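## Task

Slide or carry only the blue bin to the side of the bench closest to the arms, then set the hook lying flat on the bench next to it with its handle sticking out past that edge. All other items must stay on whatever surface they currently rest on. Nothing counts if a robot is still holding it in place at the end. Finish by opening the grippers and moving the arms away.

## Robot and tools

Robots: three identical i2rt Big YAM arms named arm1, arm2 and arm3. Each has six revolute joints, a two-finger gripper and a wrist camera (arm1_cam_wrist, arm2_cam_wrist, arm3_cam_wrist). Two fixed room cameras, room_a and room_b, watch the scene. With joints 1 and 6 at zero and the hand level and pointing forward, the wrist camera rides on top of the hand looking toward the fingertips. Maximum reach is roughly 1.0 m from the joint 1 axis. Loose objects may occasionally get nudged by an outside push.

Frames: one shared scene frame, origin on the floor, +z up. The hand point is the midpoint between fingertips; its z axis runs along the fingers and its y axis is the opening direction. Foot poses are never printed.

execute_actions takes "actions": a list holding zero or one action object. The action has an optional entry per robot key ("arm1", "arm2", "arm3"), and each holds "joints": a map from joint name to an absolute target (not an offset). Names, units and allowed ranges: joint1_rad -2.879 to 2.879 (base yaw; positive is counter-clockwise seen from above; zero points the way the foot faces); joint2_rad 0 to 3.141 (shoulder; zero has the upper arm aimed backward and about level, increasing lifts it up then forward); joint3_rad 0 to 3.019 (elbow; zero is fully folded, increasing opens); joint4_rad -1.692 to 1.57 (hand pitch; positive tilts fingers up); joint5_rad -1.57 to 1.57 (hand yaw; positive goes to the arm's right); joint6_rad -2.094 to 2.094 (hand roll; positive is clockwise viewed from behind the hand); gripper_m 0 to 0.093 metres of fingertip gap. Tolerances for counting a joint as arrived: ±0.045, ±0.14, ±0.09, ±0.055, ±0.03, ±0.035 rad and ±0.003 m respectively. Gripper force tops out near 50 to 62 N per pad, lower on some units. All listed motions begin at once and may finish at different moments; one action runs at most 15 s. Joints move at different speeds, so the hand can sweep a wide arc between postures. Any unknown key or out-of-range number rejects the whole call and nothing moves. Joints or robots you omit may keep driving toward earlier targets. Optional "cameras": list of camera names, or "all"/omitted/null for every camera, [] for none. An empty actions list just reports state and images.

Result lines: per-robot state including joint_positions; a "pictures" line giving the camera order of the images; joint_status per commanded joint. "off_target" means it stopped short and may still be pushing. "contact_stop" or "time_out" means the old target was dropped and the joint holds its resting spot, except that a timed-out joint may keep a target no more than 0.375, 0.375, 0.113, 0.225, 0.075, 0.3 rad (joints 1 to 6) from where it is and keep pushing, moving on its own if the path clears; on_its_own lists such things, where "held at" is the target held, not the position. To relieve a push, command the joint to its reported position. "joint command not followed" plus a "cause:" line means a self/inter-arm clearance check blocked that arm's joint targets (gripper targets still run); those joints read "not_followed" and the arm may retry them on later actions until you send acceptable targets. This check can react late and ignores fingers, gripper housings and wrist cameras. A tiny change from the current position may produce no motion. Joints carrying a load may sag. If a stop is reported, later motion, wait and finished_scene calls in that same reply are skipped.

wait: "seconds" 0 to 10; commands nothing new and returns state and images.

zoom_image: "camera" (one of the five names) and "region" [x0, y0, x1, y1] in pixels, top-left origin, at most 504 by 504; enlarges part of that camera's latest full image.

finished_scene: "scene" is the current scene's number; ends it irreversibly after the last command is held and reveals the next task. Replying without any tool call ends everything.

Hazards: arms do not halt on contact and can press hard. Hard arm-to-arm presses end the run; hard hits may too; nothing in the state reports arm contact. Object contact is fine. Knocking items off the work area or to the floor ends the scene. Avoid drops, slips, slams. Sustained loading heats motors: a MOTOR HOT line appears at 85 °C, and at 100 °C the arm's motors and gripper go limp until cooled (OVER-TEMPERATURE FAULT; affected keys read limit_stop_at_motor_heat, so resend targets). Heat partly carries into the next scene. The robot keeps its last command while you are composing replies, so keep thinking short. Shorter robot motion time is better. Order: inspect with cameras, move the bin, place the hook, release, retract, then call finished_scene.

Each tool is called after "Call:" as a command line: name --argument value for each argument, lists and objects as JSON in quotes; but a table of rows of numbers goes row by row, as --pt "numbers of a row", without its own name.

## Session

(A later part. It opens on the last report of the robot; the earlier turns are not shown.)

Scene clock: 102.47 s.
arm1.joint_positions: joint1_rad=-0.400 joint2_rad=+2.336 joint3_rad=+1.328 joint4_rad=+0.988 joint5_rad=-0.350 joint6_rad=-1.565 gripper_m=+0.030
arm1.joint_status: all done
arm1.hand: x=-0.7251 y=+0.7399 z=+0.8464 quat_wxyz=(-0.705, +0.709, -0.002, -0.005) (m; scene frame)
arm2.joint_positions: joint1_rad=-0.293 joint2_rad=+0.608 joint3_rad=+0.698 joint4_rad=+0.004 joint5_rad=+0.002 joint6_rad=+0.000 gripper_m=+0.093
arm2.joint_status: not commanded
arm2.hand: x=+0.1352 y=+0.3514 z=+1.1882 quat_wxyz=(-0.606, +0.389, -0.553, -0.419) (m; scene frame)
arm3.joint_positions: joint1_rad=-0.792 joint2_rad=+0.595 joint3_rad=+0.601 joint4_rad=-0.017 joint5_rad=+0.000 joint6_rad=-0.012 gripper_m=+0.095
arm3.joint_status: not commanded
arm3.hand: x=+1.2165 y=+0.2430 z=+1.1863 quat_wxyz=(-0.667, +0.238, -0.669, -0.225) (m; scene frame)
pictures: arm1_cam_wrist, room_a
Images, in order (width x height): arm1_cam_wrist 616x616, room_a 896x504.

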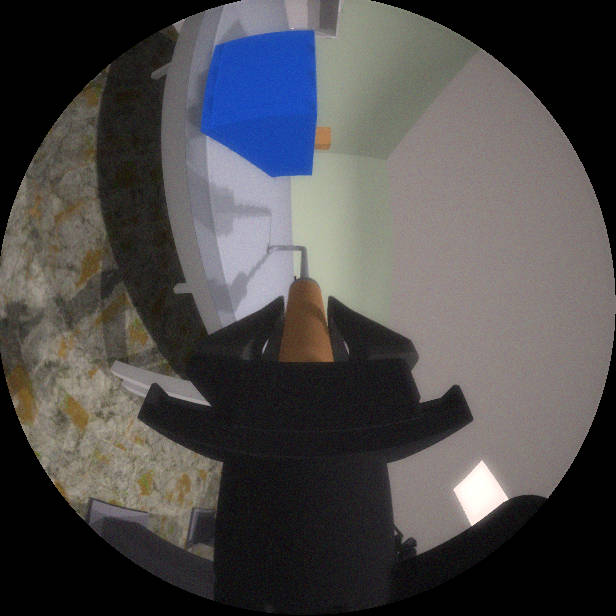

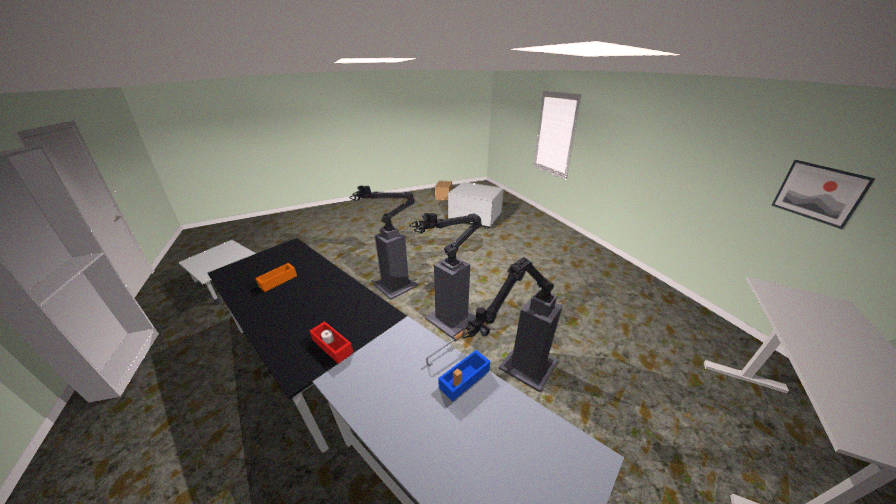

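Call:
execute_actions --actions '[{"arm1":{"joints":{"joint6_rad":0.02}}}]' --cameras '[]'

Call:
execute_actions --actions '[{"arm1":{"joints":{"joint2_rad":2.44,"joint3_rad":1.47,"joint4_rad":1.11}}}]' --cameras '["arm1_cam_wrist"]'

Call:
execute_actions --actions '[{"arm1":{"joints":{"gripper_m":0.093}}}]' --cameras '["arm1_cam_wrist"]'

Call:
execute_actions --actions '[{"arm1":{"joints":{"joint2_rad":2.2,"joint3_rad":1.1,"joint4_rad":1.15,"joint1_rad":-0.44,"joint5_rad":-0.39}}}]' --cameras '[]'

Call:
execute_actions --actions '[{"arm1":{"joints":{"joint2_rad":1.0,"joint3_rad":0.8,"joint4_rad":0}}}]' --cameras '["arm1_cam_wrist","room_a"]'

Scene clock: 108.17 s.
arm1.joint_positions: joint1_rad=-0.404 joint2_rad=+2.336 joint3_rad=+1.339 joint4_rad=+0.995 joint5_rad=-0.347 joint6_rad=+0.000 gripper_m=+0.030
arm1.joint_status: all done
arm1.hand: x=-0.7201 y=+0.7423 z=+0.8530 quat_wxyz=(-0.505, +0.497, -0.497, -0.501) (m; scene frame)
arm2.joint_positions: joint1_rad=-0.293 joint2_rad=+0.608 joint3_rad=+0.698 joint4_rad=+0.004 joint5_rad=+0.002 joint6_rad=+0.000 gripper_m=+0.093
arm2.joint_status: not commanded
arm2.hand: x=+0.1352 y=+0.3514 z=+1.1882 quat_wxyz=(-0.606, +0.389, -0.553, -0.419) (m; scene frame)
arm3.joint_positions: joint1_rad=-0.792 joint2_rad=+0.595 joint3_rad=+0.601 joint4_rad=-0.017 joint5_rad=+0.000 joint6_rad=-0.012 gripper_m=+0.095
arm3.joint_status: not commanded
arm3.hand: x=+1.2165 y=+0.2430 z=+1.1863 quat_wxyz=(-0.667, +0.238, -0.669, -0.225) (m; scene frame)
pictures: none
No camera images: the call's "cameras" was empty. Leave "cameras" out to get every camera's image.

Scene clock: 109.13 s.
arm1.joint_positions: joint1_rad=-0.404 joint2_rad=+2.449 joint3_rad=+1.415 joint4_rad=+1.083 joint5_rad=-0.348 joint6_rad=+0.005 gripper_m=+0.030
arm1.joint_status: all done
arm1.hand: x=-0.7163 y=+0.7533 z=+0.8219 quat_wxyz=(-0.520, +0.488, -0.481, -0.511) (m; scene frame)
arm2.joint_positions: joint1_rad=-0.293 joint2_rad=+0.608 joint3_rad=+0.698 joint4_rad=+0.004 joint5_rad=+0.002 joint6_rad=+0.000 gripper_m=+0.093
arm2.joint_status: not commanded
arm2.hand: x=+0.1352 y=+0.3514 z=+1.1882 quat_wxyz=(-0.606, +0.389, -0.553, -0.419) (m; scene frame)
arm3.joint_positions: joint1_rad=-0.792 joint2_rad=+0.595 joint3_rad=+0.601 joint4_rad=-0.017 joint5_rad=+0.000 joint6_rad=-0.012 gripper_m=+0.095
arm3.joint_status: not commanded
arm3.hand: x=+1.2165 y=+0.2430 z=+1.1863 quat_wxyz=(-0.667, +0.238, -0.669, -0.225) (m; scene frame)
pictures: arm1_cam_wrist
Images, in order (width x height): arm1_cam_wrist 616x616.

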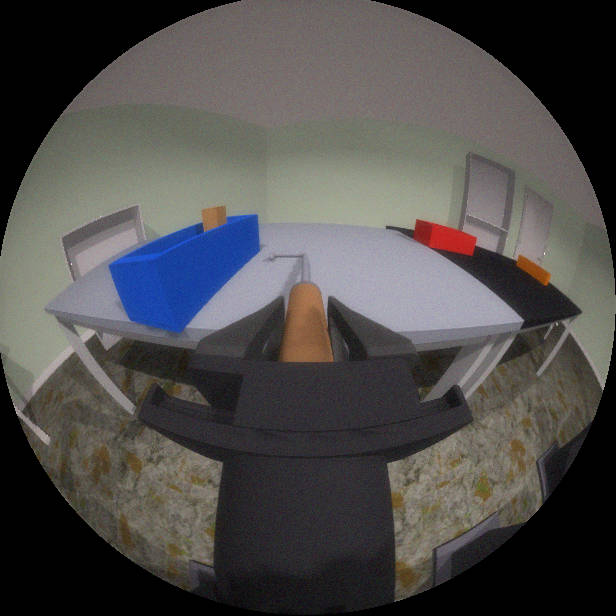

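Scene clock: 109.83 s.
arm1.joint_positions: joint1_rad=-0.404 joint2_rad=+2.449 joint3_rad=+1.418 joint4_rad=+1.083 joint5_rad=-0.348 joint6_rad=+0.005 gripper_m=+0.093
arm1.joint_status: all done
arm1.hand: x=-0.7160 y=+0.7543 z=+0.8234 quat_wxyz=(-0.521, +0.487, -0.480, -0.511) (m; scene frame)
arm2.joint_positions: joint1_rad=-0.293 joint2_rad=+0.608 joint3_rad=+0.698 joint4_rad=+0.004 joint5_rad=+0.002 joint6_rad=+0.000 gripper_m=+0.093
arm2.joint_status: not commanded
arm2.hand: x=+0.1352 y=+0.3514 z=+1.1882 quat_wxyz=(-0.606, +0.389, -0.553, -0.419) (m; scene frame)
arm3.joint_positions: joint1_rad=-0.792 joint2_rad=+0.595 joint3_rad=+0.601 joint4_rad=-0.017 joint5_rad=+0.000 joint6_rad=-0.012 gripper_m=+0.095
arm3.joint_status: not commanded
arm3.hand: x=+1.2165 y=+0.2430 z=+1.1863 quat_wxyz=(-0.667, +0.238, -0.669, -0.225) (m; scene frame)
pictures: arm1_cam_wrist
Images, in order (width x height): arm1_cam_wrist 616x616.

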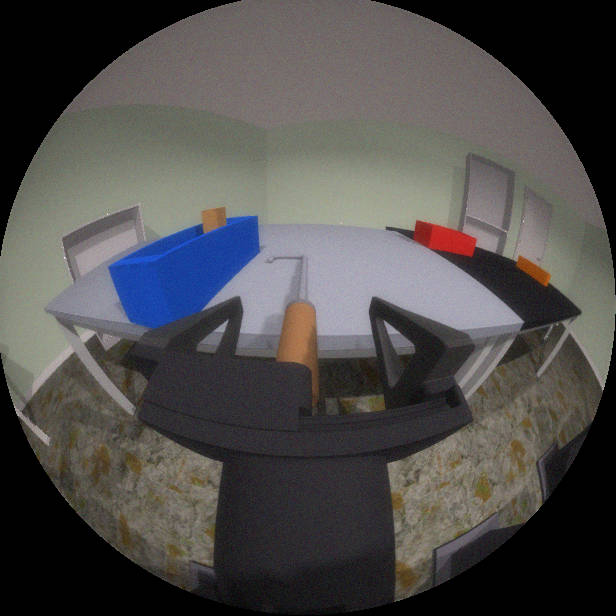

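Scene clock: 111.00 s.
arm1.joint_positions: joint1_rad=-0.437 joint2_rad=+2.205 joint3_rad=+1.103 joint4_rad=+1.129 joint5_rad=-0.389 joint6_rad=+0.005 gripper_m=+0.093
arm1.joint_status: all done
arm1.hand: x=-0.7281 y=+0.6727 z=+0.8781 quat_wxyz=(-0.511, +0.494, -0.486, -0.509) (m; scene frame)
arm2.joint_positions: joint1_rad=-0.293 joint2_rad=+0.608 joint3_rad=+0.698 joint4_rad=+0.004 joint5_rad=+0.002 joint6_rad=+0.000 gripper_m=+0.093
arm2.joint_status: not commanded
arm2.hand: x=+0.1352 y=+0.3514 z=+1.1882 quat_wxyz=(-0.606, +0.389, -0.553, -0.419) (m; scene frame)
arm3.joint_positions: joint1_rad=-0.792 joint2_rad=+0.595 joint3_rad=+0.601 joint4_rad=-0.017 joint5_rad=+0.000 joint6_rad=-0.012 gripper_m=+0.095
arm3.joint_status: not commanded
arm3.hand: x=+1.2165 y=+0.2430 z=+1.1863 quat_wxyz=(-0.667, +0.238, -0.669, -0.225) (m; scene frame)
pictures: none
No camera images: the call's "cameras" was empty. Leave "cameras" out to get every camera's image.

Scene clock: 112.70 s.
arm1.joint_positions: joint1_rad=-0.437 joint2_rad=+1.011 joint3_rad=+0.801 joint4_rad=+0.016 joint5_rad=-0.389 joint6_rad=+0.005 gripper_m=+0.093
arm1.joint_status: all done
arm1.hand: x=-0.8137 y=+0.4587 z=+1.1769 quat_wxyz=(-0.437, +0.522, -0.556, -0.477) (m; scene frame)
arm2.joint_positions: joint1_rad=-0.293 joint2_rad=+0.608 joint3_rad=+0.698 joint4_rad=+0.004 joint5_rad=+0.002 joint6_rad=+0.000 gripper_m=+0.093
arm2.joint_status: not commanded
arm2.hand: x=+0.1352 y=+0.3514 z=+1.1882 quat_wxyz=(-0.606, +0.389, -0.553, -0.419) (m; scene frame)
arm3.joint_positions: joint1_rad=-0.792 joint2_rad=+0.595 joint3_rad=+0.601 joint4_rad=-0.017 joint5_rad=+0.000 joint6_rad=-0.012 gripper_m=+0.095
arm3.joint_status: not commanded
arm3.hand: x=+1.2165 y=+0.2430 z=+1.1863 quat_wxyz=(-0.667, +0.238, -0.669, -0.225) (m; scene frame)
pictures: arm1_cam_wrist, room_a
Images, in order (width x height): arm1_cam_wrist 616x616, room_a 896x504.

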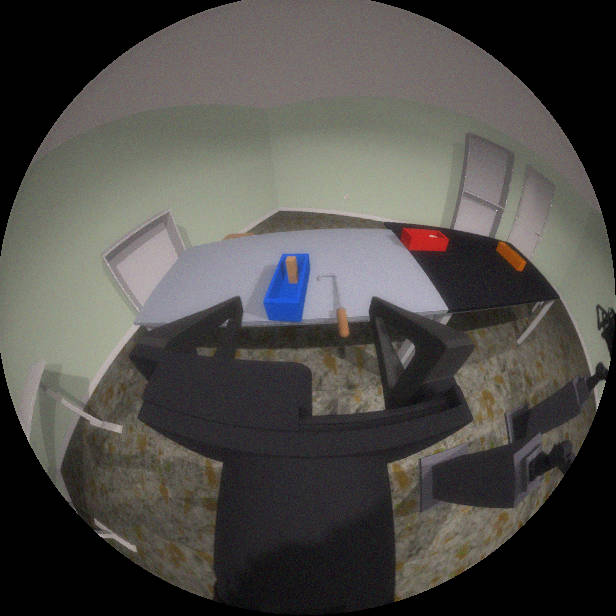

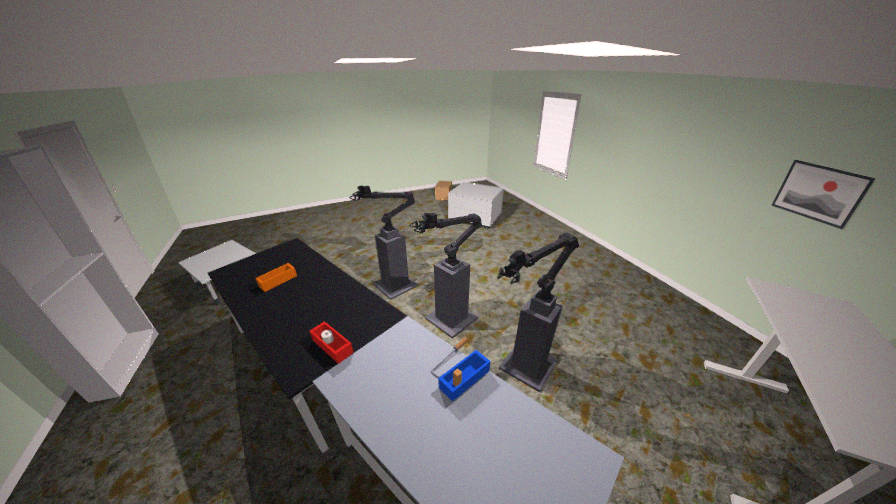

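Call:
finished_scene --scene 1

The scene is finished: the task was done.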